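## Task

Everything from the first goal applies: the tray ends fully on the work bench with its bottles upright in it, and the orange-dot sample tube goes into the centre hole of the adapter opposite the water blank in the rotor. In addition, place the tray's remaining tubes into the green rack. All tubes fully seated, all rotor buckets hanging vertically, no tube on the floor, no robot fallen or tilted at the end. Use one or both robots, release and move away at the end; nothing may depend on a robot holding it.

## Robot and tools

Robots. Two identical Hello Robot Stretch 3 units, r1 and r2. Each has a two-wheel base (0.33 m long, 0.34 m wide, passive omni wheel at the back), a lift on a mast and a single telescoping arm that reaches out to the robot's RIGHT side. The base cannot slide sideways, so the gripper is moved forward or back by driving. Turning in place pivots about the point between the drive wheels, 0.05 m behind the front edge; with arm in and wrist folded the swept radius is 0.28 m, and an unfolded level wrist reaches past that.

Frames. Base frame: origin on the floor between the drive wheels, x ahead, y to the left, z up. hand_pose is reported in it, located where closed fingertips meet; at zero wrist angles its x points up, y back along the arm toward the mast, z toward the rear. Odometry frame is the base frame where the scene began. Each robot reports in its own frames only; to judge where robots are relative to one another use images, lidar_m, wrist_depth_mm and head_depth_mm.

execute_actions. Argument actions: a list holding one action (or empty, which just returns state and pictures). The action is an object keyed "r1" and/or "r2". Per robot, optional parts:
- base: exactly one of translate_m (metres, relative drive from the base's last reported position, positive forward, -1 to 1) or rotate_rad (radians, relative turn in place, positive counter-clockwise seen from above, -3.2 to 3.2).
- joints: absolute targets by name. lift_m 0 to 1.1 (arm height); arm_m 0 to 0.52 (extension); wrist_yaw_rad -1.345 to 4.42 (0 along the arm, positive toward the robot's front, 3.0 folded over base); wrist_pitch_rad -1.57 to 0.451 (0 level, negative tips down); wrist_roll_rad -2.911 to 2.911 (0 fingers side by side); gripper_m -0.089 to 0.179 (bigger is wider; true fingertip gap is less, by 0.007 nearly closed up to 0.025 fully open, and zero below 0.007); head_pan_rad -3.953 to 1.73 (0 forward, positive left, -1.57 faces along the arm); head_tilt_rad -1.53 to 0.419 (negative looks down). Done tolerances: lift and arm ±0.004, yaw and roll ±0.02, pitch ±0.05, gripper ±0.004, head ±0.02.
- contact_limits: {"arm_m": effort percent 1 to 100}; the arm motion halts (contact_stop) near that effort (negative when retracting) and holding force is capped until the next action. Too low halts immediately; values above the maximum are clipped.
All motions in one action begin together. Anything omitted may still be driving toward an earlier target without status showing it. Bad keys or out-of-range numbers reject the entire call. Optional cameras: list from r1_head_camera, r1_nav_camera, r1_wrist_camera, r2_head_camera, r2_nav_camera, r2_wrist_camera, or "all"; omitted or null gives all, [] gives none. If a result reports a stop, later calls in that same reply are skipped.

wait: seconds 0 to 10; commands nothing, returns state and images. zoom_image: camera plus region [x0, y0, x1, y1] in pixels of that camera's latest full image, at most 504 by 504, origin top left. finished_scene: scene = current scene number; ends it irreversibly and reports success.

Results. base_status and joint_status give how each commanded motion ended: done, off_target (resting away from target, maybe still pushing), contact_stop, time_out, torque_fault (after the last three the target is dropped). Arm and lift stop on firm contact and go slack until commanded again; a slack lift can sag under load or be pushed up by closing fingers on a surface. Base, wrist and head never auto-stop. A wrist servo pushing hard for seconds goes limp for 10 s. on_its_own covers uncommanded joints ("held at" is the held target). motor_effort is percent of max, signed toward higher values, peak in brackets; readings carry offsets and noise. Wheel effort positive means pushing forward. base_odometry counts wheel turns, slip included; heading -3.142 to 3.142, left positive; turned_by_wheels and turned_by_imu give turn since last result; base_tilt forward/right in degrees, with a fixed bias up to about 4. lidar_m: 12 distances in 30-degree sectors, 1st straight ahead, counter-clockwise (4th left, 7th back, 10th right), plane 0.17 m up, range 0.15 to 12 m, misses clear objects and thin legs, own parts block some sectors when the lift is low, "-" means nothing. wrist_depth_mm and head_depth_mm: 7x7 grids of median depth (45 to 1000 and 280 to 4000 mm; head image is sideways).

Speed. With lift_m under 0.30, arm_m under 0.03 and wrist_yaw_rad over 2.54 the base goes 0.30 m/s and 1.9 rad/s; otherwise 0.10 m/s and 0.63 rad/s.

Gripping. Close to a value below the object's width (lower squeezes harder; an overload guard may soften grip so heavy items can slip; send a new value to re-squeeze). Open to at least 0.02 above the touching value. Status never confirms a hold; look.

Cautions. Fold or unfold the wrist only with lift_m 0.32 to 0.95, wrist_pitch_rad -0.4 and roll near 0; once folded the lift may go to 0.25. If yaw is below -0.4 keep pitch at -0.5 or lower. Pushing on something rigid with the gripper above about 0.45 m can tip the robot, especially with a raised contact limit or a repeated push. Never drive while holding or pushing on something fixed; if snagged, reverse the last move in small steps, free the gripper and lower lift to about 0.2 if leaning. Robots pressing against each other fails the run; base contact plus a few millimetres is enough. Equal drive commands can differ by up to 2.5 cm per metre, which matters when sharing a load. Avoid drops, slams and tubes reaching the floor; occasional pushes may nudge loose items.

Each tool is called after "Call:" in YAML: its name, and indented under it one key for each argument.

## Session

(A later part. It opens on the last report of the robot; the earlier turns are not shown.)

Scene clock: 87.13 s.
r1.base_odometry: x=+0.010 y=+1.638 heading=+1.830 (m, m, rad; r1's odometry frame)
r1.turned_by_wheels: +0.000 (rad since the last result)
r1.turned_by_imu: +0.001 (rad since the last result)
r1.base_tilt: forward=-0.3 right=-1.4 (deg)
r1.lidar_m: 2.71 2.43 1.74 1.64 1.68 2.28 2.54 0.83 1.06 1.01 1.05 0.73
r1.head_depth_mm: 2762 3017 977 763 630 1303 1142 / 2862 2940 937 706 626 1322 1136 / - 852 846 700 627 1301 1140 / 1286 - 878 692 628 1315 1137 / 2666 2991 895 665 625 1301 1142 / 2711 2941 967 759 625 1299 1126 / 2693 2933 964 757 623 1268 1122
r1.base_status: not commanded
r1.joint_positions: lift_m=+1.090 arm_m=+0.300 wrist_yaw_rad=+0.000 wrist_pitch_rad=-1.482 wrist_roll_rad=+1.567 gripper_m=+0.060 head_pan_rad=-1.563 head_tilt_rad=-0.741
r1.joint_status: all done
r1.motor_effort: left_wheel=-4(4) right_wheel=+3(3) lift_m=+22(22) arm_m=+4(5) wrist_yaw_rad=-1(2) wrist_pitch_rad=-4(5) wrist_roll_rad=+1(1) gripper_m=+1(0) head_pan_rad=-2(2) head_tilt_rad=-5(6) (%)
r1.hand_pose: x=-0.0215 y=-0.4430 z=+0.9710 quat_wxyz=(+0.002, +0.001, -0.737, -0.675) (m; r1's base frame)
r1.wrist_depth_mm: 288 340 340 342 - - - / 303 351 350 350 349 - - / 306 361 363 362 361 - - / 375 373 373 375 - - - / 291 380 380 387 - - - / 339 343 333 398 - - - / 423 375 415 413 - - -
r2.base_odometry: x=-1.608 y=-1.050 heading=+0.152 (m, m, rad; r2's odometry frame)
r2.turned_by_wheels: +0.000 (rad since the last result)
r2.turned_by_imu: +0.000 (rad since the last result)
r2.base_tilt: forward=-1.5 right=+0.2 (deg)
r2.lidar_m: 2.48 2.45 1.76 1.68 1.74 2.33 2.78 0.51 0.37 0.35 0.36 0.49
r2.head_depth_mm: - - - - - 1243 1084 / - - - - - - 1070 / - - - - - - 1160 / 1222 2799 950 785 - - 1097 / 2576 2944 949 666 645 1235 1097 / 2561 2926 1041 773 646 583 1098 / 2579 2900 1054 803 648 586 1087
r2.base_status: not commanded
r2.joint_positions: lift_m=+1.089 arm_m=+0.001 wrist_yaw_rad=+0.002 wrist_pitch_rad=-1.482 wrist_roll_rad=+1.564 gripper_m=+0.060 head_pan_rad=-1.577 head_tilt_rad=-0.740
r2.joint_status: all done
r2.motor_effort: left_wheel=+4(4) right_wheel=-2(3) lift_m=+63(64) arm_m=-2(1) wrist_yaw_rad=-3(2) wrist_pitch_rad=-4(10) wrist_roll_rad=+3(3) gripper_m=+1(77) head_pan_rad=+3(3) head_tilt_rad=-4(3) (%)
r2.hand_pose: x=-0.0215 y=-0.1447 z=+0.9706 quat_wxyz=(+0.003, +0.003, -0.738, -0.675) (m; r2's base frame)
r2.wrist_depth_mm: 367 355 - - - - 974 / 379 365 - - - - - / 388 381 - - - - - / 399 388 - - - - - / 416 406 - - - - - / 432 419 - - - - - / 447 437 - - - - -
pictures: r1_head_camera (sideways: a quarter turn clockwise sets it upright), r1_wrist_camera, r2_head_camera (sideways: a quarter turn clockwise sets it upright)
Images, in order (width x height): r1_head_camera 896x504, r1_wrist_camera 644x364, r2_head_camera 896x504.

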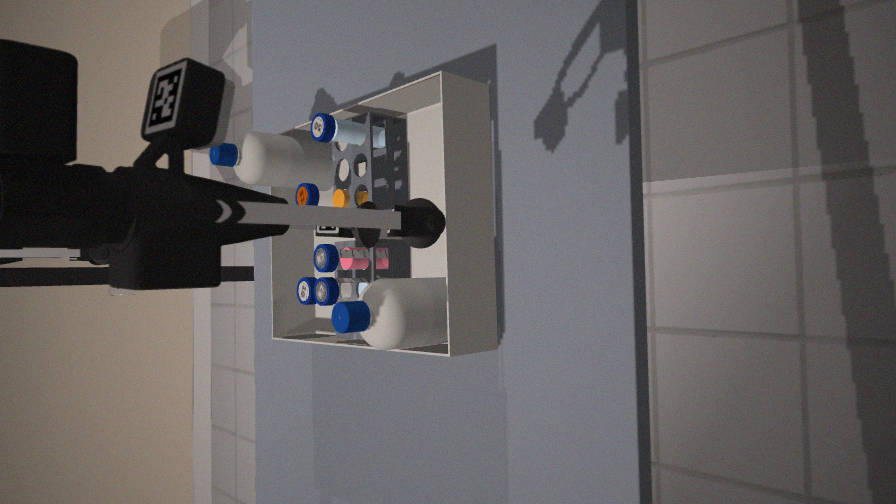

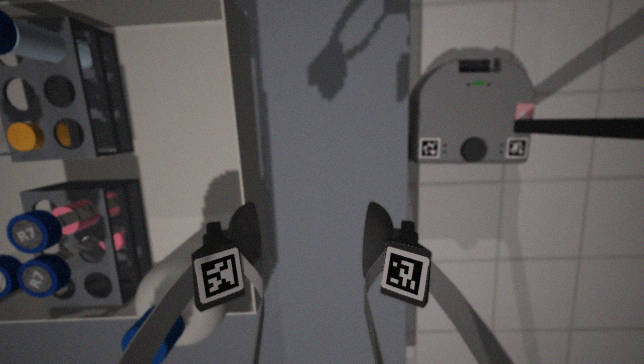

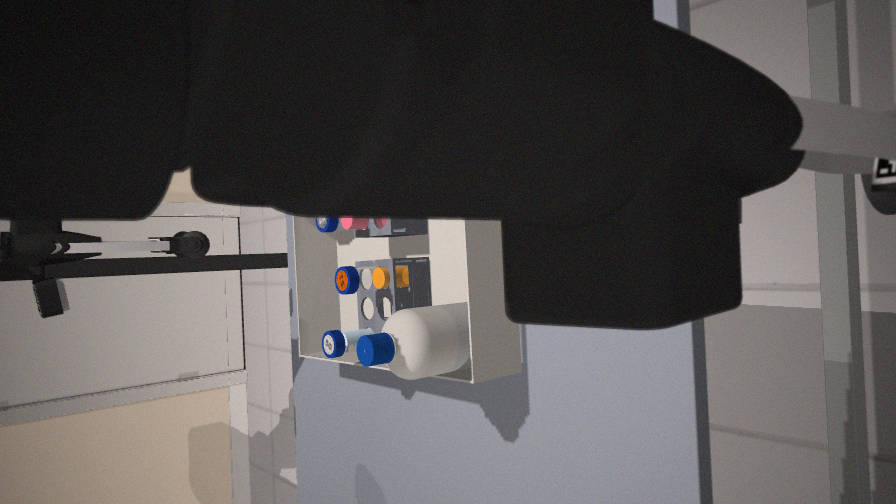

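Call:
execute_actions:
  actions:
    - {"r1":{"joints":{"arm_m":0.36}},"r2":{"base":{"translate_m":0.04},"joints":{"arm_m":0.22}}}
  cameras: ["r2_head_camera","r1_wrist_camera","r2_wrist_camera"]

Scene clock: 97.17 s.
r1.base_odometry: x=+0.010 y=+1.638 heading=+1.830 (m, m, rad; r1's odometry frame)
r1.turned_by_wheels: +0.000 (rad since the last result)
r1.turned_by_imu: +0.001 (rad since the last result)
r1.base_tilt: forward=-0.3 right=-1.4 (deg)
r1.lidar_m: 2.71 2.43 1.73 1.64 1.68 2.27 2.54 0.84 1.07 1.01 1.04 0.73
r1.head_depth_mm: 2746 3027 977 765 630 1309 1141 / 2763 3030 937 705 628 1323 1139 / - 3017 839 702 629 1304 1140 / 1282 2863 772 695 626 1312 1139 / 2681 2997 895 667 623 1309 1131 / 2671 2969 966 757 627 1305 1135 / 2671 2983 967 757 623 1274 1136
r1.base_status: not commanded
r1.joint_positions: lift_m=+1.090 arm_m=+0.360 wrist_yaw_rad=+0.000 wrist_pitch_rad=-1.482 wrist_roll_rad=+1.567 gripper_m=+0.060 head_pan_rad=-1.563 head_tilt_rad=-0.741
r1.joint_status: all done
r1.motor_effort: left_wheel=-4(4) right_wheel=+3(3) lift_m=+22(22) arm_m=+3(2) wrist_yaw_rad=+0(0) wrist_pitch_rad=-4(4) wrist_roll_rad=+1(1) gripper_m=+0(0) head_pan_rad=-2(3) head_tilt_rad=-5(5) (%)
r1.hand_pose: x=-0.0215 y=-0.5029 z=+0.9710 quat_wxyz=(+0.002, +0.001, -0.737, -0.675) (m; r1's base frame)
r1.wrist_depth_mm: 232 289 341 340 337 - - / 337 325 352 350 349 - - / 298 308 362 360 357 - - / 380 370 373 371 370 - - / 391 310 381 379 383 - - / 361 335 244 392 400 - - / 421 421 245 411 410 - -
r2.base_odometry: x=-1.569 y=-1.044 heading=+0.152 (m, m, rad; r2's odometry frame)
r2.turned_by_wheels: +0.000 (rad since the last result)
r2.turned_by_imu: +0.000 (rad since the last result)
r2.base_tilt: forward=-1.5 right=+0.2 (deg)
r2.lidar_m: 2.44 2.46 1.76 1.68 1.74 2.33 2.82 0.51 0.37 0.35 0.36 0.48
r2.head_depth_mm: - 2970 966 778 633 1219 1082 / - 2899 897 720 635 1223 1069 / - - 836 783 629 1228 1094 / 1345 2738 835 690 641 1230 1094 / 2571 2889 956 665 644 582 1098 / 2553 2898 1040 797 647 583 1098 / 2564 2922 1049 801 650 585 1085
r2.base_status: done
r2.joint_positions: lift_m=+1.089 arm_m=+0.220 wrist_yaw_rad=+0.000 wrist_pitch_rad=-1.483 wrist_roll_rad=+1.566 gripper_m=+0.060 head_pan_rad=-1.577 head_tilt_rad=-0.741
r2.joint_status: all done
r2.motor_effort: left_wheel=+3(11) right_wheel=-3(4) lift_m=+62(62) arm_m=+2(2) wrist_yaw_rad=-2(1) wrist_pitch_rad=-3(4) wrist_roll_rad=+2(3) gripper_m=+0(0) head_pan_rad=+3(3) head_tilt_rad=-3(3) (%)
r2.hand_pose: x=-0.0215 y=-0.3629 z=+0.9706 quat_wxyz=(+0.002, +0.002, -0.737, -0.676) (m; r2's base frame)
r2.wrist_depth_mm: 356 349 348 340 - - 977 / 366 365 355 348 - - - / 379 375 370 362 - - - / 366 390 381 375 - - - / 377 327 384 379 - - - / 256 272 408 397 - - - / 443 433 425 413 - - -
pictures: r1_wrist_camera, r2_head_camera (sideways: a quarter turn clockwise sets it upright), r2_wrist_camera
Images, in order (width x height): r1_wrist_camera 644x364, r2_head_camera 896x504, r2_wrist_camera 644x364.

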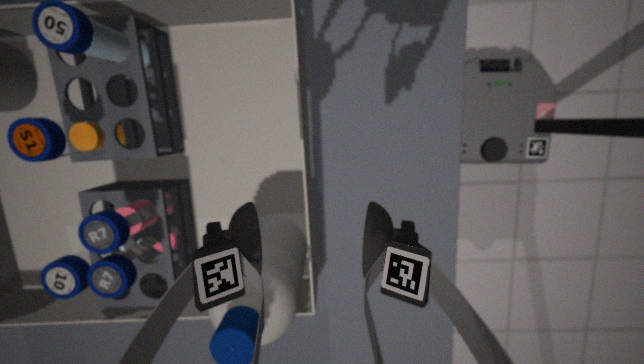

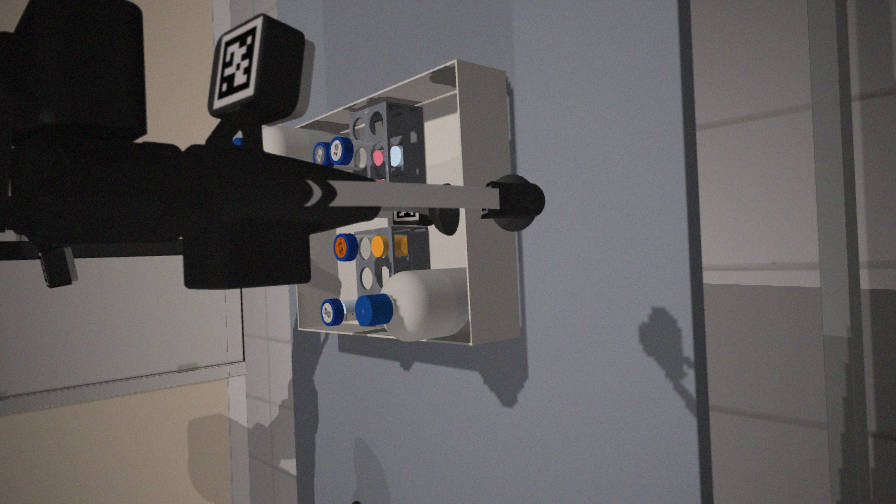

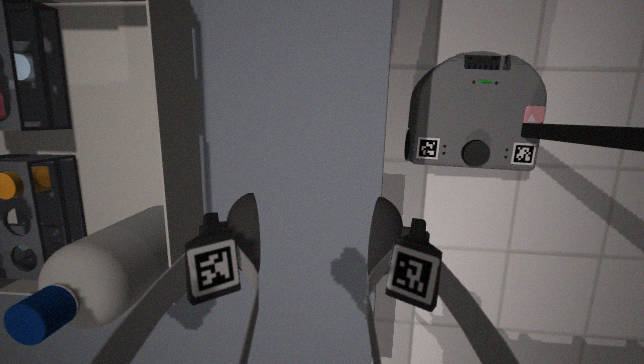

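Call:
execute_actions:
  actions:
    - {"r1":{"base":{"translate_m":-0.025},"joints":{"arm_m":0.368}},"r2":{"base":{"translate_m":-0.025},"joints":{"arm_m":0.33}}}
  cameras: []

Call:
execute_actions:
  actions:
    - {"r1":{"joints":{"lift_m":0.98}},"r2":{"joints":{"lift_m":0.98}}}
  cameras: ["r1_wrist_camera","r2_wrist_camera"]

Scene clock: 110.70 s.
r1.base_odometry: x=+0.017 y=+1.613 heading=+1.830 (m, m, rad; r1's odometry frame)
r1.turned_by_wheels: +0.000 (rad since the last result)
r1.turned_by_imu: +0.001 (rad since the last result)
r1.base_tilt: forward=-0.2 right=-1.4 (deg)
r1.lidar_m: 2.74 2.43 1.74 1.63 1.68 2.27 2.52 0.81 1.06 1.02 1.05 0.75
r1.head_depth_mm: 2756 2997 978 767 629 1308 1130 / 2795 3018 978 718 627 1304 1136 / - 2996 847 704 624 1300 1130 / 757 2870 928 697 626 1293 1138 / 2682 2948 824 669 624 1305 1128 / 2668 3027 967 739 624 1302 1137 / 2702 2968 963 758 624 1279 1130
r1.base_status: done
r1.joint_positions: lift_m=+1.090 arm_m=+0.368 wrist_yaw_rad=+0.000 wrist_pitch_rad=-1.482 wrist_roll_rad=+1.567 gripper_m=+0.060 head_pan_rad=-1.563 head_tilt_rad=-0.741
r1.joint_status: all done
r1.motor_effort: left_wheel=-3(9) right_wheel=+3(5) lift_m=+22(22) arm_m=+3(2) wrist_yaw_rad=+0(0) wrist_pitch_rad=-4(4) wrist_roll_rad=+1(1) gripper_m=+1(0) head_pan_rad=-3(3) head_tilt_rad=-5(5) (%)
r1.hand_pose: x=-0.0215 y=-0.5109 z=+0.9710 quat_wxyz=(+0.002, +0.001, -0.737, -0.675) (m; r1's base frame)
r1.wrist_depth_mm: 346 340 338 339 337 - - / 337 297 352 349 349 - - / 361 333 361 361 360 - - / 310 343 373 372 372 - - / 391 323 378 382 382 - - / 401 279 259 357 401 - - / 387 356 257 411 409 - -
r2.base_odometry: x=-1.594 y=-1.048 heading=+0.152 (m, m, rad; r2's odometry frame)
r2.turned_by_wheels: +0.000 (rad since the last result)
r2.turned_by_imu: +0.000 (rad since the last result)
r2.base_tilt: forward=-1.5 right=+0.3 (deg)
r2.lidar_m: 2.47 2.46 1.76 1.69 1.74 2.33 2.80 0.51 0.37 0.35 0.36 0.49
r2.head_depth_mm: 2631 2946 1007 776 633 1218 1088 / 2712 2971 1013 743 636 1230 1072 / - 3020 847 780 638 1232 1091 / 748 2977 963 775 641 1233 1101 / 2511 2911 956 660 644 581 1099 / 2557 2934 1042 795 645 583 1100 / 2561 2890 1046 802 648 584 1082
r2.base_status: done
r2.joint_positions: lift_m=+1.089 arm_m=+0.330 wrist_yaw_rad=+0.000 wrist_pitch_rad=-1.483 wrist_roll_rad=+1.566 gripper_m=+0.060 head_pan_rad=-1.577 head_tilt_rad=-0.741
r2.joint_status: all done
r2.motor_effort: left_wheel=+3(6) right_wheel=-2(5) lift_m=+62(62) arm_m=+2(3) wrist_yaw_rad=+0(2) wrist_pitch_rad=-4(3) wrist_roll_rad=+2(2) gripper_m=+0(0) head_pan_rad=+3(3) head_tilt_rad=-2(4) (%)
r2.hand_pose: x=-0.0215 y=-0.4728 z=+0.9706 quat_wxyz=(+0.002, +0.002, -0.737, -0.676) (m; r2's base frame)
r2.wrist_depth_mm: 307 326 330 337 330 998 - / 282 341 355 349 342 336 - / 314 355 366 357 353 343 - / 391 382 381 371 362 - - / 386 364 391 382 369 - - / 382 353 270 400 - - - / 447 436 253 408 397 - -
pictures: none
No camera images: the call's "cameras" was empty. Leave "cameras" out to get every camera's image.

Scene clock: 112.53 s.
r1.base_odometry: x=+0.017 y=+1.613 heading=+1.830 (m, m, rad; r1's odometry frame)
r1.turned_by_wheels: +0.000 (rad since the last result)
r1.turned_by_imu: +0.000 (rad since the last result)
r1.base_tilt: forward=-0.3 right=-1.4 (deg)
r1.lidar_m: 2.73 2.44 1.73 1.63 1.68 2.27 2.53 0.81 1.06 1.02 1.05 0.76
r1.head_depth_mm: 2698 - 946 763 628 1322 1142 / 2595 3007 939 719 628 1317 1141 / 2627 - 822 702 626 1307 1138 / 805 1435 789 696 626 1314 1142 / 2627 2983 824 666 623 1305 1129 / 2683 2950 970 735 623 1305 1137 / 2665 2947 969 756 622 1276 1129
r1.base_status: not commanded
r1.joint_positions: lift_m=+0.980 arm_m=+0.368 wrist_yaw_rad=+0.000 wrist_pitch_rad=-1.482 wrist_roll_rad=+1.567 gripper_m=+0.060 head_pan_rad=-1.563 head_tilt_rad=-0.741
r1.joint_status: all done
r1.motor_effort: left_wheel=-3(3) right_wheel=+3(3) lift_m=+14(20) arm_m=+4(4) wrist_yaw_rad=+0(0) wrist_pitch_rad=-3(4) wrist_roll_rad=+1(1) gripper_m=+0(1) head_pan_rad=-3(2) head_tilt_rad=-5(5) (%)
r1.hand_pose: x=-0.0215 y=-0.5109 z=+0.8616 quat_wxyz=(+0.002, +0.001, -0.737, -0.675) (m; r1's base frame)
r1.wrist_depth_mm: 209 238 236 235 236 234 947 / 215 244 244 244 243 240 991 / 222 253 252 250 249 247 - / 226 258 261 258 258 257 - / 245 267 267 267 265 266 - / 210 271 257 276 279 276 - / 221 256 214 283 285 - -
r2.base_odometry: x=-1.594 y=-1.048 heading=+0.152 (m, m, rad; r2's odometry frame)
r2.turned_by_wheels: +0.000 (rad since the last result)
r2.turned_by_imu: +0.000 (rad since the last result)
r2.base_tilt: forward=-1.6 right=+0.3 (deg)
r2.lidar_m: 2.47 2.45 1.76 1.68 1.74 2.34 2.80 0.51 0.37 0.35 0.36 0.48
r2.head_depth_mm: 2571 - 968 776 633 1224 1092 / 2554 - 1015 742 636 1226 1068 / 2523 - 839 783 638 1228 1091 / 747 1425 921 775 640 1233 1092 / 762 2908 956 657 643 582 1098 / 2584 2903 1037 799 645 583 1102 / 2573 2915 1049 803 649 585 1082
r2.base_status: not commanded
r2.joint_positions: lift_m=+0.981 arm_m=+0.330 wrist_yaw_rad=+0.000 wrist_pitch_rad=-1.483 wrist_roll_rad=+1.566 gripper_m=+0.060 head_pan_rad=-1.577 head_tilt_rad=-0.741
r2.joint_status: all done
r2.motor_effort: left_wheel=+4(3) right_wheel=-2(2) lift_m=+17(56) arm_m=+2(2) wrist_yaw_rad=-1(1) wrist_pitch_rad=-4(4) wrist_roll_rad=+2(2) gripper_m=+1(0) head_pan_rad=+3(3) head_tilt_rad=-4(3) (%)
r2.hand_pose: x=-0.0215 y=-0.4728 z=+0.8620 quat_wxyz=(+0.002, +0.002, -0.737, -0.676) (m; r2's base frame)
r2.wrist_depth_mm: 247 248 239 238 232 228 903 / 254 255 246 245 239 233 887 / 261 263 256 252 246 239 - / 275 271 264 259 254 248 966 / 256 280 268 267 258 255 995 / 262 289 243 278 - 263 - / 269 208 221 286 278 - -
pictures: r1_wrist_camera, r2_wrist_camera
Images, in order (width x height): r1_wrist_camera 644x364, r2_wrist_camera 644x364.

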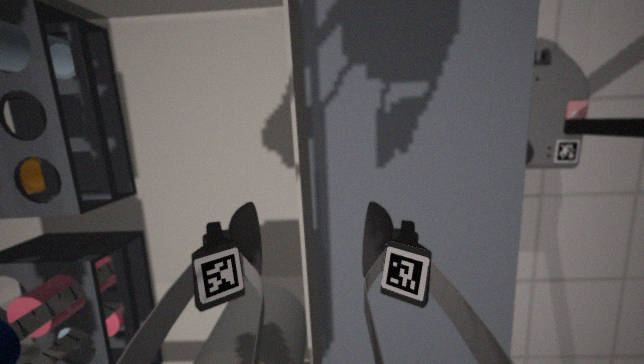

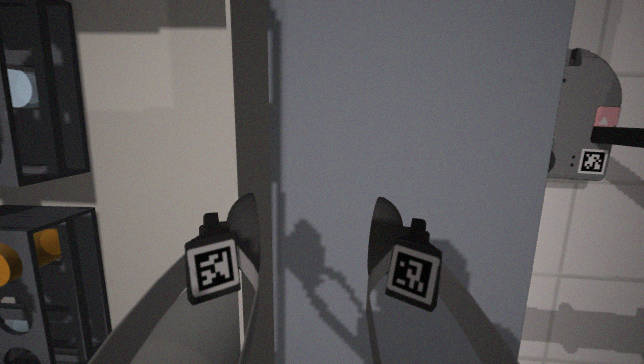

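Call:
execute_actions:
  actions:
    - {"r2":{"joints":{"lift_m":1.01}}}
  cameras: []

Call:
execute_actions:
  actions:
    - {"r1":{"joints":{"arm_m":0.378}},"r2":{"joints":{"arm_m":0.372}}}
  cameras: []

Call:
execute_actions:
  actions:
    - {"r1":{"joints":{"lift_m":0.95}},"r2":{"joints":{"lift_m":0.95}}}
  cameras: ["r1_wrist_camera","r2_wrist_camera"]

Scene clock: 123.67 s.
r1.base_odometry: x=+0.017 y=+1.613 heading=+1.830 (m, m, rad; r1's odometry frame)
r1.turned_by_wheels: +0.000 (rad since the last result)
r1.turned_by_imu: +0.001 (rad since the last result)
r1.base_tilt: forward=-0.3 right=-1.3 (deg)
r1.lidar_m: 2.73 2.43 1.73 1.63 1.68 2.27 2.50 0.81 1.06 1.01 1.05 0.75
r1.head_depth_mm: 2727 - 943 764 629 1309 1139 / 2615 3035 941 717 627 1310 1140 / 2598 - 823 701 626 1316 1139 / 799 1436 793 695 626 1313 1144 / 2660 2993 821 665 625 1315 1136 / 2654 2991 968 735 623 1310 1135 / 2673 2968 967 758 623 1274 1128
r1.base_status: not commanded
r1.joint_positions: lift_m=+0.980 arm_m=+0.368 wrist_yaw_rad=+0.000 wrist_pitch_rad=-1.482 wrist_roll_rad=+1.567 gripper_m=+0.060 head_pan_rad=-1.563 head_tilt_rad=-0.741
r1.joint_status: not commanded
r1.motor_effort: left_wheel=-3(3) right_wheel=+3(3) lift_m=+14(14) arm_m=+4(3) wrist_yaw_rad=-1(1) wrist_pitch_rad=-4(4) wrist_roll_rad=+0(1) gripper_m=+0(0) head_pan_rad=-3(3) head_tilt_rad=-5(5) (%)
r1.hand_pose: x=-0.0215 y=-0.5109 z=+0.8616 quat_wxyz=(+0.002, +0.001, -0.737, -0.675) (m; r1's base frame)
r1.wrist_depth_mm: 209 239 237 236 235 234 965 / 215 245 245 243 242 240 982 / 222 251 252 249 250 248 - / 226 258 259 259 258 258 - / 247 267 268 267 264 267 - / 212 271 257 276 278 276 - / 220 255 215 285 285 - -
r2.base_odometry: x=-1.594 y=-1.048 heading=+0.152 (m, m, rad; r2's odometry frame)
r2.turned_by_wheels: +0.000 (rad since the last result)
r2.turned_by_imu: +0.000 (rad since the last result)
r2.base_tilt: forward=-1.5 right=+0.3 (deg)
r2.lidar_m: 2.46 2.46 1.77 1.68 1.73 2.34 2.80 0.51 0.37 0.35 0.36 0.49
r2.head_depth_mm: - 2968 1007 778 634 1220 1085 / - 2961 934 741 636 1233 1071 / - - 831 783 637 1231 1090 / 737 1134 926 774 641 1233 1094 / 762 2915 958 659 643 582 1099 / 2549 2917 1043 799 645 582 1097 / 2571 2912 1047 801 648 586 1083
r2.base_status: not commanded
r2.joint_positions: lift_m=+1.009 arm_m=+0.330 wrist_yaw_rad=+0.000 wrist_pitch_rad=-1.483 wrist_roll_rad=+1.566 gripper_m=+0.060 head_pan_rad=-1.577 head_tilt_rad=-0.741
r2.joint_status: all done
r2.motor_effort: left_wheel=+3(3) right_wheel=-2(2) lift_m=+63(62) arm_m=+2(2) wrist_yaw_rad=-1(1) wrist_pitch_rad=-3(3) wrist_roll_rad=+2(2) gripper_m=+0(1) head_pan_rad=+2(3) head_tilt_rad=-4(3) (%)
r2.hand_pose: x=-0.0215 y=-0.4728 z=+0.8906 quat_wxyz=(+0.002, +0.002, -0.737, -0.676) (m; r2's base frame)
r2.wrist_depth_mm: 251 274 266 264 258 252 915 / 258 283 277 271 266 262 921 / 268 292 286 282 273 268 - / 294 302 294 288 280 277 - / 256 310 266 300 286 285 - / 265 317 267 309 - 298 - / 276 208 225 318 308 - -
pictures: none
No camera images: the call's "cameras" was empty. Leave "cameras" out to get every camera's image.

Scene clock: 125.03 s.
r1.base_odometry: x=+0.017 y=+1.613 heading=+1.830 (m, m, rad; r1's odometry frame)
r1.turned_by_wheels: +0.000 (rad since the last result)
r1.turned_by_imu: +0.000 (rad since the last result)
r1.base_tilt: forward=-0.2 right=-1.4 (deg)
r1.lidar_m: 2.73 2.44 1.73 1.64 1.68 2.27 2.52 0.81 1.06 1.02 1.04 0.75
r1.head_depth_mm: 2722 - 935 766 629 1320 1139 / 2630 3025 942 718 628 1319 1145 / 2612 - 825 702 626 1310 1139 / 763 1486 821 697 625 1311 1136 / 2663 2969 820 667 624 1306 1143 / 2702 2977 965 737 623 1306 1139 / 2642 2981 966 758 625 1281 1131
r1.base_status: not commanded
r1.joint_positions: lift_m=+0.980 arm_m=+0.378 wrist_yaw_rad=+0.000 wrist_pitch_rad=-1.482 wrist_roll_rad=+1.567 gripper_m=+0.060 head_pan_rad=-1.563 head_tilt_rad=-0.741
r1.joint_status: all done
r1.motor_effort: left_wheel=-3(3) right_wheel=+3(3) lift_m=+14(14) arm_m=+3(2) wrist_yaw_rad=+0(1) wrist_pitch_rad=-4(4) wrist_roll_rad=+1(0) gripper_m=+1(0) head_pan_rad=-3(2) head_tilt_rad=-5(5) (%)
r1.hand_pose: x=-0.0215 y=-0.5209 z=+0.8616 quat_wxyz=(+0.002, +0.001, -0.737, -0.675) (m; r1's base frame)
r1.wrist_depth_mm: 185 237 237 236 235 234 960 / 191 242 242 242 243 240 984 / 223 250 251 251 249 248 - / 205 255 261 257 258 256 - / 246 268 268 267 265 265 - / 212 246 274 272 278 274 - / 213 252 226 283 285 286 -
r2.base_odometry: x=-1.594 y=-1.048 heading=+0.152 (m, m, rad; r2's odometry frame)
r2.turned_by_wheels: +0.000 (rad since the last result)
r2.turned_by_imu: +0.000 (rad since the last result)
r2.base_tilt: forward=-1.6 right=+0.3 (deg)
r2.lidar_m: 2.46 2.45 1.76 1.68 1.74 2.33 2.80 0.51 0.37 0.35 0.36 0.49
r2.head_depth_mm: 2495 2989 1009 778 632 1225 1087 / 2647 3002 969 740 636 1224 1071 / - - 842 782 638 1226 1092 / 727 1451 940 774 640 1233 1097 / 760 2902 959 659 643 582 1100 / 2561 2925 1042 798 646 582 1107 / 2555 2883 1051 802 648 585 1086
r2.base_status: not commanded
r2.joint_positions: lift_m=+1.009 arm_m=+0.372 wrist_yaw_rad=+0.000 wrist_pitch_rad=-1.483 wrist_roll_rad=+1.566 gripper_m=+0.060 head_pan_rad=-1.577 head_tilt_rad=-0.741
r2.joint_status: all done
r2.motor_effort: left_wheel=+3(3) right_wheel=-2(2) lift_m=+62(62) arm_m=+2(4) wrist_yaw_rad=-1(1) wrist_pitch_rad=-3(3) wrist_roll_rad=+2(2) gripper_m=+0(0) head_pan_rad=+3(3) head_tilt_rad=-2(3) (%)
r2.hand_pose: x=-0.0215 y=-0.5148 z=+0.8906 quat_wxyz=(+0.002, +0.002, -0.737, -0.676) (m; r2's base frame)
r2.wrist_depth_mm: 223 268 268 263 260 252 251 / 231 276 276 271 264 259 255 / 234 285 284 279 272 266 264 / 308 301 294 286 283 275 - / 255 282 300 296 286 283 - / 246 287 282 301 - 292 - / 265 298 215 298 310 301 -
pictures: none
No camera images: the call's "cameras" was empty. Leave "cameras" out to get every camera's image.

Scene clock: 126.40 s.
r1.base_odometry: x=+0.017 y=+1.613 heading=+1.830 (m, m, rad; r1's odometry frame)
r1.turned_by_wheels: +0.000 (rad since the last result)
r1.turned_by_imu: +0.000 (rad since the last result)
r1.base_tilt: forward=-0.2 right=-1.3 (deg)
r1.lidar_m: 2.74 2.43 1.73 1.63 1.68 2.28 2.52 0.81 1.07 1.02 1.04 0.75
r1.head_depth_mm: 2748 - - 764 628 1309 1139 / 2665 - 940 718 627 1309 1137 / 2656 - 830 701 628 1309 1133 / 791 1402 866 698 626 1300 1135 / 2674 3012 822 665 626 1308 1132 / 2694 2951 967 737 625 1302 1124 / 2668 2953 967 758 623 1267 1130
r1.base_status: not commanded
r1.joint_positions: lift_m=+0.950 arm_m=+0.378 wrist_yaw_rad=+0.000 wrist_pitch_rad=-1.482 wrist_roll_rad=+1.567 gripper_m=+0.060 head_pan_rad=-1.563 head_tilt_rad=-0.741
r1.joint_status: all done
r1.motor_effort: left_wheel=-3(3) right_wheel=+3(3) lift_m=+14(15) arm_m=+4(3) wrist_yaw_rad=+0(0) wrist_pitch_rad=-3(4) wrist_roll_rad=+1(1) gripper_m=+1(1) head_pan_rad=-2(3) head_tilt_rad=-5(5) (%)
r1.hand_pose: x=-0.0215 y=-0.5209 z=+0.8316 quat_wxyz=(+0.002, +0.001, -0.737, -0.675) (m; r1's base frame)
r1.wrist_depth_mm: 186 209 208 207 207 206 913 / 190 216 215 213 214 212 936 / 198 222 221 220 220 219 973 / 202 229 228 227 227 225 - / 225 237 235 234 233 234 - / 191 243 245 243 245 240 - / 188 228 227 236 250 248 -
r2.base_odometry: x=-1.594 y=-1.048 heading=+0.152 (m, m, rad; r2's odometry frame)
r2.turned_by_wheels: +0.000 (rad since the last result)
r2.turned_by_imu: +0.000 (rad since the last result)
r2.base_tilt: forward=-1.5 right=+0.3 (deg)
r2.lidar_m: 2.46 2.46 1.77 1.69 1.74 2.32 2.80 0.51 0.37 0.35 0.36 0.48
r2.head_depth_mm: 2649 2822 - 775 634 1221 1086 / 2607 - 1015 743 636 1222 1071 / 2561 - - 780 638 1233 1092 / 780 838 924 774 641 1235 1095 / 869 2900 957 659 643 581 1102 / 2573 2900 1042 797 646 583 1100 / 2583 2939 1048 802 648 584 1087
r2.base_status: not commanded
r2.joint_positions: lift_m=+0.951 arm_m=+0.372 wrist_yaw_rad=+0.000 wrist_pitch_rad=-1.483 wrist_roll_rad=+1.566 gripper_m=+0.060 head_pan_rad=-1.577 head_tilt_rad=-0.741
r2.joint_status: all done
r2.motor_effort: left_wheel=+3(3) right_wheel=-2(2) lift_m=+18(56) arm_m=+2(2) wrist_yaw_rad=-2(0) wrist_pitch_rad=-4(3) wrist_roll_rad=+2(2) gripper_m=+1(0) head_pan_rad=+3(3) head_tilt_rad=-3(4) (%)
r2.hand_pose: x=-0.0215 y=-0.5148 z=+0.8320 quat_wxyz=(+0.002, +0.002, -0.737, -0.676) (m; r2's base frame)
r2.wrist_depth_mm: 215 216 211 207 204 200 196 / 198 221 219 213 211 206 201 / 226 230 224 220 216 212 206 / 215 238 232 227 223 217 213 / 221 245 239 235 228 223 221 / 209 254 246 242 - 232 228 / 237 262 213 249 245 237 236
pictures: r1_wrist_camera, r2_wrist_camera
Images, in order (width x height): r1_wrist_camera 644x364, r2_wrist_camera 644x364.

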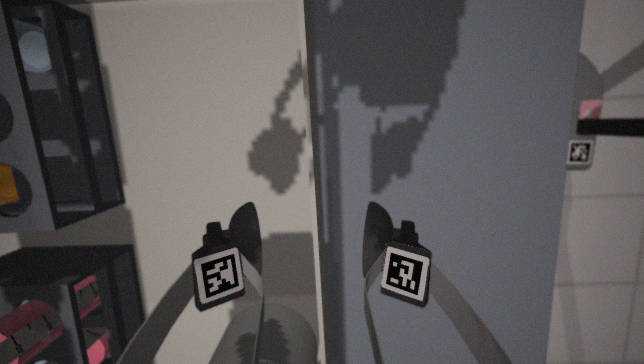

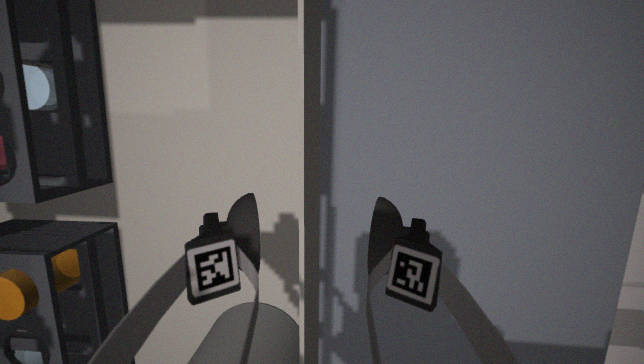

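Call:
execute_actions:
  actions:
    - {"r1":{"joints":{"lift_m":0.922}},"r2":{"joints":{"lift_m":0.922}}}
  cameras: []

Call:
execute_actions:
  actions:
    - {"r1":{"joints":{"gripper_m":-0.07}},"r2":{"joints":{"gripper_m":-0.07}}}
  cameras: []

Call:
execute_actions:
  actions:
    - {"r1":{"joints":{"lift_m":1.07}},"r2":{"joints":{"lift_m":1.07}}}
  cameras: ["r1_head_camera","r1_wrist_camera","r2_wrist_camera"]

Scene clock: 132.13 s.
r1.base_odometry: x=+0.017 y=+1.613 heading=+1.830 (m, m, rad; r1's odometry frame)
r1.turned_by_wheels: +0.000 (rad since the last result)
r1.turned_by_imu: +0.001 (rad since the last result)
r1.base_tilt: forward=-0.3 right=-1.2 (deg)
r1.lidar_m: 2.74 2.43 1.73 1.63 1.68 2.27 2.52 0.81 1.06 1.02 1.05 0.75
r1.head_depth_mm: 2790 3000 - 740 610 1316 1137 / 2688 - 957 718 628 1310 1129 / 2752 - 854 700 625 1313 1138 / 2562 859 905 697 626 1310 1137 / 783 2967 820 667 625 1297 1129 / 2663 3022 963 736 625 1304 1137 / 2691 2973 963 757 623 1280 1132
r1.base_status: not commanded
r1.joint_positions: lift_m=+0.922 arm_m=+0.378 wrist_yaw_rad=+0.000 wrist_pitch_rad=-1.482 wrist_roll_rad=+1.567 gripper_m=+0.060 head_pan_rad=-1.563 head_tilt_rad=-0.741
r1.joint_status: all done
r1.motor_effort: left_wheel=-3(3) right_wheel=+3(2) lift_m=+14(15) arm_m=+4(4) wrist_yaw_rad=-1(0) wrist_pitch_rad=-3(4) wrist_roll_rad=+1(1) gripper_m=+1(0) head_pan_rad=-3(3) head_tilt_rad=-5(5) (%)
r1.hand_pose: x=-0.0215 y=-0.5209 z=+0.8036 quat_wxyz=(+0.002, +0.001, -0.737, -0.675) (m; r1's base frame)
r1.wrist_depth_mm: 182 183 182 181 181 180 180 / 187 189 187 187 186 185 184 / 191 194 193 192 192 191 190 / 196 201 200 198 199 197 198 / 209 207 205 205 204 203 987 / 192 213 214 212 215 210 - / 191 221 218 217 220 217 -
r2.base_odometry: x=-1.594 y=-1.048 heading=+0.152 (m, m, rad; r2's odometry frame)
r2.turned_by_wheels: +0.000 (rad since the last result)
r2.turned_by_imu: +0.000 (rad since the last result)
r2.base_tilt: forward=-1.5 right=+0.2 (deg)
r2.lidar_m: 2.46 2.46 1.76 1.68 1.74 2.33 2.80 0.51 0.37 0.35 0.36 0.49
r2.head_depth_mm: 2623 2937 - 754 626 1224 1085 / 2610 2813 974 741 635 1225 1074 / 2602 2816 - 780 637 1238 1092 / 1258 829 942 774 640 1239 1095 / 957 2852 958 658 643 581 1100 / 2577 2931 1042 797 646 582 1104 / 2583 2918 1047 799 649 583 1088
r2.base_status: not commanded
r2.joint_positions: lift_m=+0.923 arm_m=+0.372 wrist_yaw_rad=+0.000 wrist_pitch_rad=-1.483 wrist_roll_rad=+1.566 gripper_m=+0.060 head_pan_rad=-1.577 head_tilt_rad=-0.741
r2.joint_status: all done
r2.motor_effort: left_wheel=+3(3) right_wheel=-2(2) lift_m=+18(18) arm_m=+2(2) wrist_yaw_rad=-1(0) wrist_pitch_rad=-3(3) wrist_roll_rad=+2(2) gripper_m=+0(1) head_pan_rad=+2(3) head_tilt_rad=-3(3) (%)
r2.hand_pose: x=-0.0215 y=-0.5148 z=+0.8040 quat_wxyz=(+0.002, +0.002, -0.737, -0.676) (m; r2's base frame)
r2.wrist_depth_mm: 191 189 184 181 179 175 171 / 196 195 189 186 183 180 176 / 202 201 196 192 189 185 180 / 206 207 202 199 196 191 186 / 217 215 208 205 199 195 192 / 198 224 217 211 - 202 198 / 225 230 212 217 215 208 204
pictures: none
No camera images: the call's "cameras" was empty. Leave "cameras" out to get every camera's image.

Scene clock: 133.93 s.
r1.base_odometry: x=+0.017 y=+1.613 heading=+1.830 (m, m, rad; r1's odometry frame)
r1.turned_by_wheels: +0.000 (rad since the last result)
r1.turned_by_imu: +0.001 (rad since the last result)
r1.base_tilt: forward=-0.3 right=-1.3 (deg)
r1.lidar_m: 2.73 2.44 1.73 1.64 1.68 2.27 2.51 0.81 1.07 1.02 1.05 0.75
r1.head_depth_mm: 2759 3046 - 743 615 1314 1134 / 2713 - 955 720 626 1302 1137 / 2701 - 859 709 625 1314 1144 / 2564 1395 930 697 625 1310 1139 / 783 2949 838 672 623 1310 1137 / 2669 2940 968 735 624 1305 1135 / 2653 2985 965 757 623 1276 1132
r1.base_status: not commanded
r1.joint_positions: lift_m=+0.922 arm_m=+0.378 wrist_yaw_rad=+0.004 wrist_pitch_rad=-1.476 wrist_roll_rad=+1.562 gripper_m=-0.069 head_pan_rad=-1.563 head_tilt_rad=-0.741
r1.joint_status: all done
r1.motor_effort: left_wheel=-2(3) right_wheel=+1(3) lift_m=+17(17) arm_m=+3(4) wrist_yaw_rad=-3(4) wrist_pitch_rad=-7(7) wrist_roll_rad=+3(2) gripper_m=-28(99) head_pan_rad=-2(3) head_tilt_rad=-5(5) (%)
r1.hand_pose: x=-0.0215 y=-0.5227 z=+0.8033 quat_wxyz=(+0.005, +0.004, -0.740, -0.673) (m; r1's base frame)
r1.wrist_depth_mm: 182 182 180 180 180 178 178 / 187 187 186 185 186 184 183 / 191 193 191 191 190 189 189 / 195 200 198 197 197 195 196 / 209 206 203 169 204 202 993 / 189 212 211 213 210 208 - / 189 219 205 217 218 215 -
r2.base_odometry: x=-1.594 y=-1.048 heading=+0.152 (m, m, rad; r2's odometry frame)
r2.turned_by_wheels: +0.000 (rad since the last result)
r2.turned_by_imu: +0.000 (rad since the last result)
r2.base_tilt: forward=-1.5 right=+0.3 (deg)
r2.lidar_m: 2.47 2.45 1.77 1.68 1.74 2.33 2.80 0.51 0.37 0.35 0.36 0.48
r2.head_depth_mm: 2631 2937 - 753 625 1229 1086 / 2604 2853 973 740 636 1225 1070 / 2602 2773 - 773 638 1231 1089 / 1262 828 942 773 642 1232 1093 / 1023 2861 955 653 642 581 1100 / 2568 2911 1040 798 646 582 1099 / 2580 2878 1049 802 646 585 1083
r2.base_status: not commanded
r2.joint_positions: lift_m=+0.922 arm_m=+0.372 wrist_yaw_rad=+0.000 wrist_pitch_rad=-1.476 wrist_roll_rad=+1.566 gripper_m=-0.069 head_pan_rad=-1.577 head_tilt_rad=-0.741
r2.joint_status: all done
r2.motor_effort: left_wheel=+4(4) right_wheel=-3(3) lift_m=+26(26) arm_m=+1(2) wrist_yaw_rad=+0(2) wrist_pitch_rad=-7(12) wrist_roll_rad=+2(2) gripper_m=-25(100) head_pan_rad=+3(3) head_tilt_rad=-3(3) (%)
r2.hand_pose: x=-0.0215 y=-0.5167 z=+0.8038 quat_wxyz=(+0.002, +0.002, -0.739, -0.673) (m; r2's base frame)
r2.wrist_depth_mm: 189 188 183 180 177 173 169 / 194 194 189 185 183 178 175 / 200 199 195 191 188 184 179 / 205 207 201 196 194 189 185 / 217 214 208 - 201 195 190 / 195 221 218 212 205 200 196 / 225 229 208 215 215 207 202
pictures: none
No camera images: the call's "cameras" was empty. Leave "cameras" out to get every camera's image.

Scene clock: 136.10 s.
r1.base_odometry: x=+0.017 y=+1.613 heading=+1.830 (m, m, rad; r1's odometry frame)
r1.turned_by_wheels: +0.000 (rad since the last result)
r1.turned_by_imu: +0.001 (rad since the last result)
r1.base_tilt: forward=-0.2 right=-1.4 (deg)
r1.lidar_m: 2.73 2.44 1.74 1.64 1.68 2.27 2.52 0.81 1.07 1.01 1.05 0.75
r1.head_depth_mm: 2784 3018 978 765 628 1314 1138 / 2821 2942 634 765 628 1301 1134 / - 735 694 764 626 1312 1136 / 742 690 691 759 626 1309 1133 / 2700 690 562 759 627 1306 1133 / 2662 2948 585 761 627 1308 1135 / 2654 2978 964 755 623 1280 1124
r1.base_status: not commanded
r1.joint_positions: lift_m=+1.069 arm_m=+0.378 wrist_yaw_rad=+0.004 wrist_pitch_rad=-1.476 wrist_roll_rad=+1.562 gripper_m=-0.060 head_pan_rad=-1.563 head_tilt_rad=-0.741
r1.joint_status: all done
r1.on_its_own: gripper_m is held at -0.061, not at your -0.070, by its stall guard, which is still easing
r1.motor_effort: left_wheel=-1(2) right_wheel=+1(1) lift_m=+26(29) arm_m=+2(3) wrist_yaw_rad=-4(4) wrist_pitch_rad=-7(7) wrist_roll_rad=+2(3) gripper_m=-24(28) head_pan_rad=-3(1) head_tilt_rad=-5(5) (%)
r1.hand_pose: x=-0.0215 y=-0.5227 z=+0.9508 quat_wxyz=(+0.005, +0.004, -0.740, -0.673) (m; r1's base frame)
r1.wrist_depth_mm: 184 184 182 316 316 - - / 188 190 187 325 328 326 - / 191 195 193 335 338 334 - / 197 200 198 346 349 - - / 209 207 204 200 360 - - / 188 214 212 210 374 - - / 189 219 207 217 384 - -
r2.base_odometry: x=-1.594 y=-1.048 heading=+0.152 (m, m, rad; r2's odometry frame)
r2.turned_by_wheels: +0.000 (rad since the last result)
r2.turned_by_imu: +0.000 (rad since the last result)
r2.base_tilt: forward=-1.5 right=+0.2 (deg)
r2.lidar_m: 2.46 2.45 1.76 1.69 1.74 2.34 2.80 0.51 0.37 0.35 0.36 0.49
r2.head_depth_mm: 2644 2965 1007 780 633 1225 1086 / 2684 2829 677 755 636 1223 1075 / - 731 700 749 637 1224 1088 / 735 880 705 740 640 1229 1098 / 2532 2763 554 743 643 581 1098 / 2574 2878 957 770 647 583 1106 / 2556 2929 1049 800 647 585 1086
r2.base_status: not commanded
r2.joint_positions: lift_m=+1.069 arm_m=+0.372 wrist_yaw_rad=+0.000 wrist_pitch_rad=-1.476 wrist_roll_rad=+1.566 gripper_m=-0.061 head_pan_rad=-1.577 head_tilt_rad=-0.741
r2.joint_status: all done
r2.on_its_own: gripper_m is held at -0.061, not at your -0.070, by its stall guard, which is still easing
r2.motor_effort: left_wheel=+4(4) right_wheel=-4(3) lift_m=+71(77) arm_m=+1(1) wrist_yaw_rad=-1(1) wrist_pitch_rad=-7(7) wrist_roll_rad=+2(2) gripper_m=-21(25) head_pan_rad=+3(2) head_tilt_rad=-2(3) (%)
r2.hand_pose: x=-0.0215 y=-0.5167 z=+0.9503 quat_wxyz=(+0.002, +0.002, -0.739, -0.673) (m; r2's base frame)
r2.wrist_depth_mm: 188 186 183 182 312 306 952 / 193 193 188 187 320 314 999 / 199 201 195 193 332 325 - / 205 206 201 199 342 334 - / 216 215 208 129 350 348 - / 195 222 217 213 360 359 - / 225 229 207 219 378 372 -
pictures: r1_head_camera (sideways: a quarter turn clockwise sets it upright), r1_wrist_camera, r2_wrist_camera
Images, in order (width x height): r1_head_camera 896x504, r1_wrist_camera 644x364, r2_wrist_camera 644x364.

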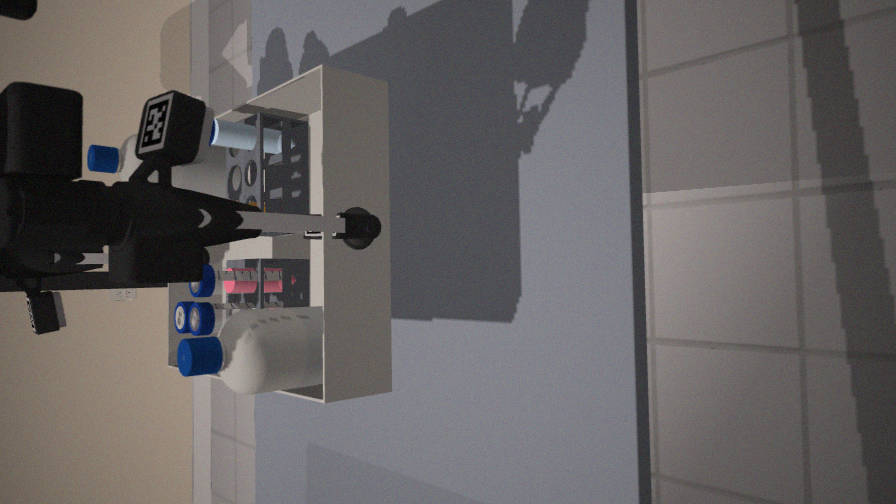

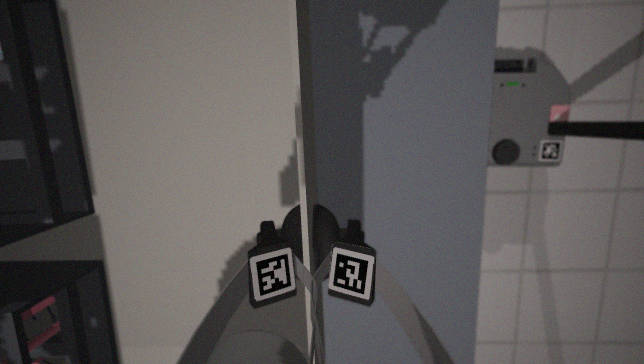

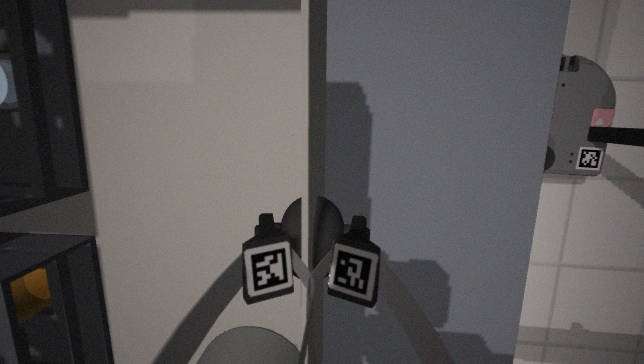

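Call:
execute_actions:
  actions:
    - {"r1":{"base":{"translate_m":-0.4}},"r2":{"base":{"translate_m":0.4}}}
  cameras: []

Scene clock: 145.40 s.
r1.base_odometry: x=+0.119 y=+1.227 heading=+1.830 (m, m, rad; r1's odometry frame)
r1.turned_by_wheels: +0.000 (rad since the last result)
r1.turned_by_imu: +0.004 (rad since the last result)
r1.base_tilt: forward=-0.3 right=-1.3 (deg)
r1.lidar_m: 3.11 2.41 1.70 1.62 1.68 2.26 2.13 2.33 0.50 1.03 1.06 1.12
r1.head_depth_mm: 2728 2999 980 761 642 947 1126 / 2825 2946 639 763 643 1308 1133 / - 737 696 740 642 1308 1133 / 749 668 690 760 627 1304 1133 / 2721 722 563 757 626 1308 1136 / 2698 2991 587 759 627 1303 1131 / 2631 2988 967 758 623 1297 1127
r1.base_status: done
r1.joint_positions: lift_m=+1.069 arm_m=+0.378 wrist_yaw_rad=+0.004 wrist_pitch_rad=-1.470 wrist_roll_rad=+1.562 gripper_m=-0.048 head_pan_rad=-1.563 head_tilt_rad=-0.741
r1.joint_status: not commanded
r1.on_its_own: gripper_m is held at -0.049, not at your -0.070, by its stall guard, which is not easing now
r1.motor_effort: left_wheel=+0(5) right_wheel=+0(4) lift_m=+26(25) arm_m=+2(3) wrist_yaw_rad=-4(4) wrist_pitch_rad=-10(10) wrist_roll_rad=+3(3) gripper_m=-19(20) head_pan_rad=-2(2) head_tilt_rad=-6(5) (%)
r1.hand_pose: x=-0.0215 y=-0.5241 z=+0.9508 quat_wxyz=(+0.005, +0.004, -0.741, -0.671) (m; r1's base frame)
r1.wrist_depth_mm: 184 185 182 317 317 - - / 189 190 187 325 328 328 - / 192 196 192 334 335 - - / 197 201 198 347 346 - - / 211 208 205 168 359 - - / 187 213 212 212 369 - - / 191 220 204 215 385 - -
r2.base_odometry: x=-1.198 y=-0.987 heading=+0.152 (m, m, rad; r2's odometry frame)
r2.turned_by_wheels: +0.000 (rad since the last result)
r2.turned_by_imu: -0.002 (rad since the last result)
r2.base_tilt: forward=-1.5 right=+0.4 (deg)
r2.lidar_m: 2.07 2.47 1.77 1.69 1.74 2.35 3.18 0.50 0.36 0.34 0.35 2.26
r2.head_depth_mm: 2611 2949 1009 777 632 1217 1084 / 2642 2840 682 755 635 573 1088 / - 729 698 748 638 576 1089 / 736 883 707 740 641 580 1095 / 2549 2747 555 744 643 581 1079 / 2558 2915 956 770 647 582 1078 / 2563 2903 2443 800 648 571 1078
r2.base_status: done
r2.joint_positions: lift_m=+1.069 arm_m=+0.372 wrist_yaw_rad=+0.000 wrist_pitch_rad=-1.474 wrist_roll_rad=+1.566 gripper_m=-0.055 head_pan_rad=-1.577 head_tilt_rad=-0.741
r2.joint_status: not commanded
r2.on_its_own: gripper_m is held at -0.056, not at your -0.070, by its stall guard, which is not easing now
r2.motor_effort: left_wheel=+5(11) right_wheel=-4(4) lift_m=+71(71) arm_m=+0(0) wrist_yaw_rad=+0(0) wrist_pitch_rad=-8(8) wrist_roll_rad=+2(2) gripper_m=-20(20) head_pan_rad=+3(3) head_tilt_rad=-3(4) (%)
r2.hand_pose: x=-0.0215 y=-0.5174 z=+0.9503 quat_wxyz=(+0.002, +0.002, -0.740, -0.672) (m; r2's base frame)
r2.wrist_depth_mm: 188 186 183 181 312 304 957 / 194 194 188 186 321 314 977 / 198 200 194 192 330 323 995 / 203 207 203 198 342 331 - / 217 214 208 132 350 341 - / 197 222 217 214 363 355 - / 228 230 208 222 374 365 -
pictures: none
No camera images: the call's "cameras" was empty. Leave "cameras" out to get every camera's image.

Call:
execute_actions:
  actions:
    - {"r1":{"base":{"translate_m":-0.7},"joints":{"arm_m":0.388}},"r2":{"base":{"translate_m":0.7},"joints":{"arm_m":0.378}}}
  cameras: []

Scene clock: 156.57 s.
r1.base_odometry: x=+0.298 y=+0.550 heading=+1.830 (m, m, rad; r1's odometry frame)
r1.turned_by_wheels: +0.000 (rad since the last result)
r1.turned_by_imu: +0.006 (rad since the last result)
r1.base_tilt: forward=-0.3 right=-1.4 (deg)
r1.lidar_m: 1.79 2.36 1.66 1.62 1.67 2.23 2.84 1.46 3.25 1.38 0.52 1.45
r1.head_depth_mm: 2791 3059 2426 1885 1542 1323 1136 / 2811 2976 604 1876 1544 1304 1133 / 2813 732 601 1886 1540 1305 1131 / 737 670 598 1760 1545 1307 1139 / 2712 678 565 1784 1533 1305 1137 / 2746 3018 1313 1799 1546 1312 1130 / 2738 2965 1045 1804 1522 1276 1104
r1.base_status: done
r1.joint_positions: lift_m=+1.069 arm_m=+0.388 wrist_yaw_rad=+0.004 wrist_pitch_rad=-1.490 wrist_roll_rad=+1.562 gripper_m=-0.048 head_pan_rad=-1.563 head_tilt_rad=-0.741
r1.joint_status: all done
r1.on_its_own: gripper_m is held at -0.049, not at your -0.070, by its stall guard, which is not easing now
r1.motor_effort: left_wheel=-2(7) right_wheel=+2(5) lift_m=+26(26) arm_m=+4(3) wrist_yaw_rad=-4(3) wrist_pitch_rad=+0(10) wrist_roll_rad=+3(3) gripper_m=-19(19) head_pan_rad=-3(2) head_tilt_rad=-5(6) (%)
r1.hand_pose: x=-0.0216 y=-0.5290 z=+0.9508 quat_wxyz=(+0.005, +0.004, -0.735, -0.678) (m; r1's base frame)
r1.wrist_depth_mm: 181 182 181 - - - - / 187 187 186 - - - - / 189 193 192 - - - - / 195 199 197 - - - - / 206 205 203 200 - - - / 186 210 210 481 - - - / 186 217 205 216 - - -
r2.base_odometry: x=-0.506 y=-0.881 heading=+0.152 (m, m, rad; r2's odometry frame)
r2.turned_by_wheels: +0.000 (rad since the last result)
r2.turned_by_imu: -0.003 (rad since the last result)
r2.base_tilt: forward=-1.5 right=+0.3 (deg)
r2.lidar_m: 1.38 2.52 1.80 1.72 1.77 2.37 1.42 0.50 1.03 1.38 3.12 1.65
r2.head_depth_mm: 2596 2952 1090 1736 1538 1299 1128 / 2629 2799 683 1858 1514 1304 1128 / - 736 698 1799 1550 1310 1136 / 732 879 705 1683 1559 1325 1137 / 2512 2747 553 1765 1576 1322 1137 / 2558 2853 2335 1877 1583 1323 1143 / 2531 2858 2562 1954 1576 1333 1145
r2.base_status: done
r2.joint_positions: lift_m=+1.069 arm_m=+0.378 wrist_yaw_rad=+0.000 wrist_pitch_rad=-1.493 wrist_roll_rad=+1.566 gripper_m=-0.055 head_pan_rad=-1.577 head_tilt_rad=-0.741
r2.joint_status: all done
r2.on_its_own: gripper_m is held at -0.056, not at your -0.070, by its stall guard, which is not easing now
r2.motor_effort: left_wheel=+4(9) right_wheel=-3(4) lift_m=+71(71) arm_m=+2(3) wrist_yaw_rad=-1(2) wrist_pitch_rad=+1(8) wrist_roll_rad=+2(2) gripper_m=-19(20) head_pan_rad=+3(3) head_tilt_rad=-3(3) (%)
r2.hand_pose: x=-0.0215 y=-0.5182 z=+0.9504 quat_wxyz=(+0.002, +0.002, -0.734, -0.680) (m; r2's base frame)
r2.wrist_depth_mm: 185 184 182 181 - - 980 / 191 191 187 186 - - - / 195 197 194 193 - - - / 202 204 199 199 - - - / 212 211 207 126 - - - / 192 220 216 212 - - - / 200 228 206 219 - - -
pictures: none
No camera images: the call's "cameras" was empty. Leave "cameras" out to get every camera's image.

Call:
execute_actions:
  actions:
    - {"r1":{"base":{"translate_m":-0.7},"joints":{"head_pan_rad":-2.1}},"r2":{"base":{"translate_m":0.7},"joints":{"head_pan_rad":-1.0,"head_tilt_rad":-0.6}}}
  cameras: ["r2_head_camera","r2_nav_camera"]

Scene clock: 169.97 s.
r1.base_odometry: x=+0.478 y=-0.127 heading=+1.830 (m, m, rad; r1's odometry frame)
r1.turned_by_wheels: +0.000 (rad since the last result)
r1.turned_by_imu: +0.006 (rad since the last result)
r1.base_tilt: forward=-0.2 right=-1.4 (deg)
r1.lidar_m: 2.49 2.30 1.67 1.60 1.64 2.21 2.16 0.82 1.28 1.38 1.49 1.11
r1.head_depth_mm: - - 978 1061 1462 1313 1138 / - - 1063 1890 1513 1316 1137 / - - 2201 1820 1539 1312 1136 / - 3173 2212 1767 1532 1306 1137 / - 3286 2421 1861 1537 1311 1133 / 2928 3131 641 1885 1540 1316 1126 / 2768 2969 662 1727 1537 1306 1137
r1.base_status: done
r1.joint_positions: lift_m=+1.069 arm_m=+0.388 wrist_yaw_rad=+0.004 wrist_pitch_rad=-1.490 wrist_roll_rad=+1.562 gripper_m=-0.048 head_pan_rad=-2.093 head_tilt_rad=-0.741
r1.joint_status: all done
r1.on_its_own: gripper_m is held at -0.049, not at your -0.070, by its stall guard, which is not easing now
r1.motor_effort: left_wheel=-3(7) right_wheel=+3(4) lift_m=+26(26) arm_m=+4(4) wrist_yaw_rad=-3(4) wrist_pitch_rad=+0(0) wrist_roll_rad=+3(3) gripper_m=-19(20) head_pan_rad=-3(25) head_tilt_rad=-6(5) (%)
r1.hand_pose: x=-0.0216 y=-0.5289 z=+0.9508 quat_wxyz=(+0.005, +0.004, -0.735, -0.678) (m; r1's base frame)
r1.wrist_depth_mm: 181 182 182 - - - - / 186 188 186 - - - - / 189 193 191 - - - - / 194 198 197 - - - - / 206 204 203 163 - - - / 186 210 210 212 - - - / 186 218 205 218 - - -
r2.base_odometry: x=+0.185 y=-0.774 heading=+0.153 (m, m, rad; r2's odometry frame)
r2.turned_by_wheels: +0.000 (rad since the last result)
r2.turned_by_imu: -0.003 (rad since the last result)
r2.base_tilt: forward=-1.5 right=+0.3 (deg)
r2.lidar_m: 1.03 2.55 1.82 1.74 1.79 2.39 1.33 1.13 3.16 1.38 1.13 0.70
r2.head_depth_mm: 2486 2706 2895 558 1596 1412 1187 / 2615 2851 3091 2273 1750 1421 1189 / 2748 3043 3208 2277 1759 1423 1200 / 2929 3247 3329 2113 1640 1430 1202 / 3071 3456 3367 2046 1777 1441 1200 / 3319 3752 1401 1006 1781 1444 1204 / 3533 - 1404 968 1667 1367 1137
r2.base_status: done
r2.joint_positions: lift_m=+1.069 arm_m=+0.378 wrist_yaw_rad=+0.000 wrist_pitch_rad=-1.493 wrist_roll_rad=+1.566 gripper_m=-0.055 head_pan_rad=-1.007 head_tilt_rad=-0.606
r2.joint_status: all done
r2.on_its_own: gripper_m is held at -0.056, not at your -0.070, by its stall guard, which is not easing now
r2.motor_effort: left_wheel=+4(8) right_wheel=-3(4) lift_m=+71(71) arm_m=+2(2) wrist_yaw_rad=+0(1) wrist_pitch_rad=+1(2) wrist_roll_rad=+2(2) gripper_m=-20(20) head_pan_rad=+3(33) head_tilt_rad=+2(11) (%)
r2.hand_pose: x=-0.0215 y=-0.5182 z=+0.9504 quat_wxyz=(+0.002, +0.002, -0.734, -0.680) (m; r2's base frame)
r2.wrist_depth_mm: 185 185 182 181 - - 980 / 191 190 188 187 - - 993 / 195 197 193 193 - - - / 201 204 200 199 - - - / 213 211 208 - - - - / 191 220 215 214 - - - / 200 227 204 220 - - -
pictures: r2_head_camera (sideways: a quarter turn clockwise sets it upright), r2_nav_camera (sideways: a quarter turn counterclockwise sets it upright)
Images, in order (width x height): r2_head_camera 896x504, r2_nav_camera 672x504.

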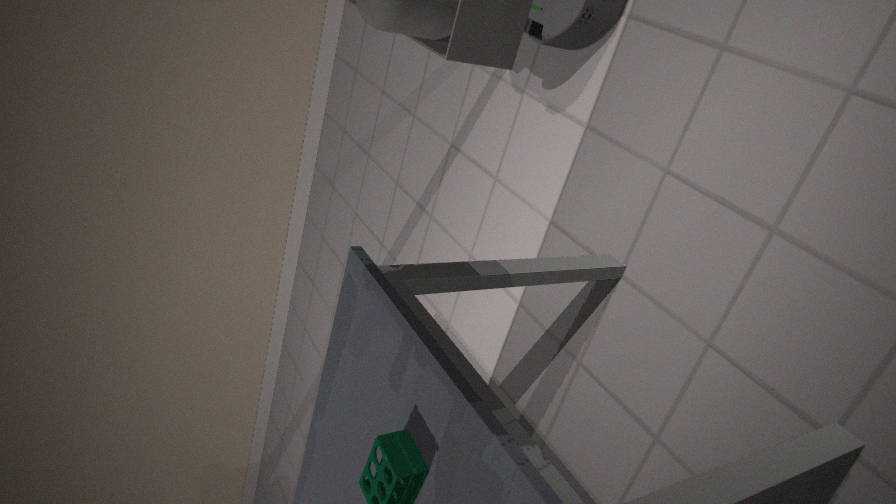

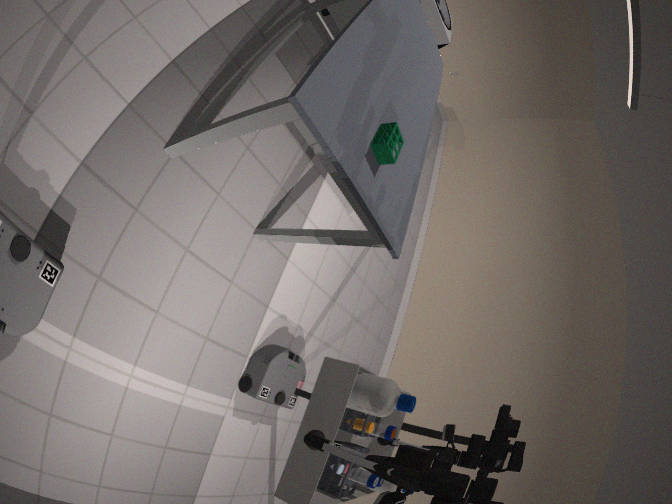

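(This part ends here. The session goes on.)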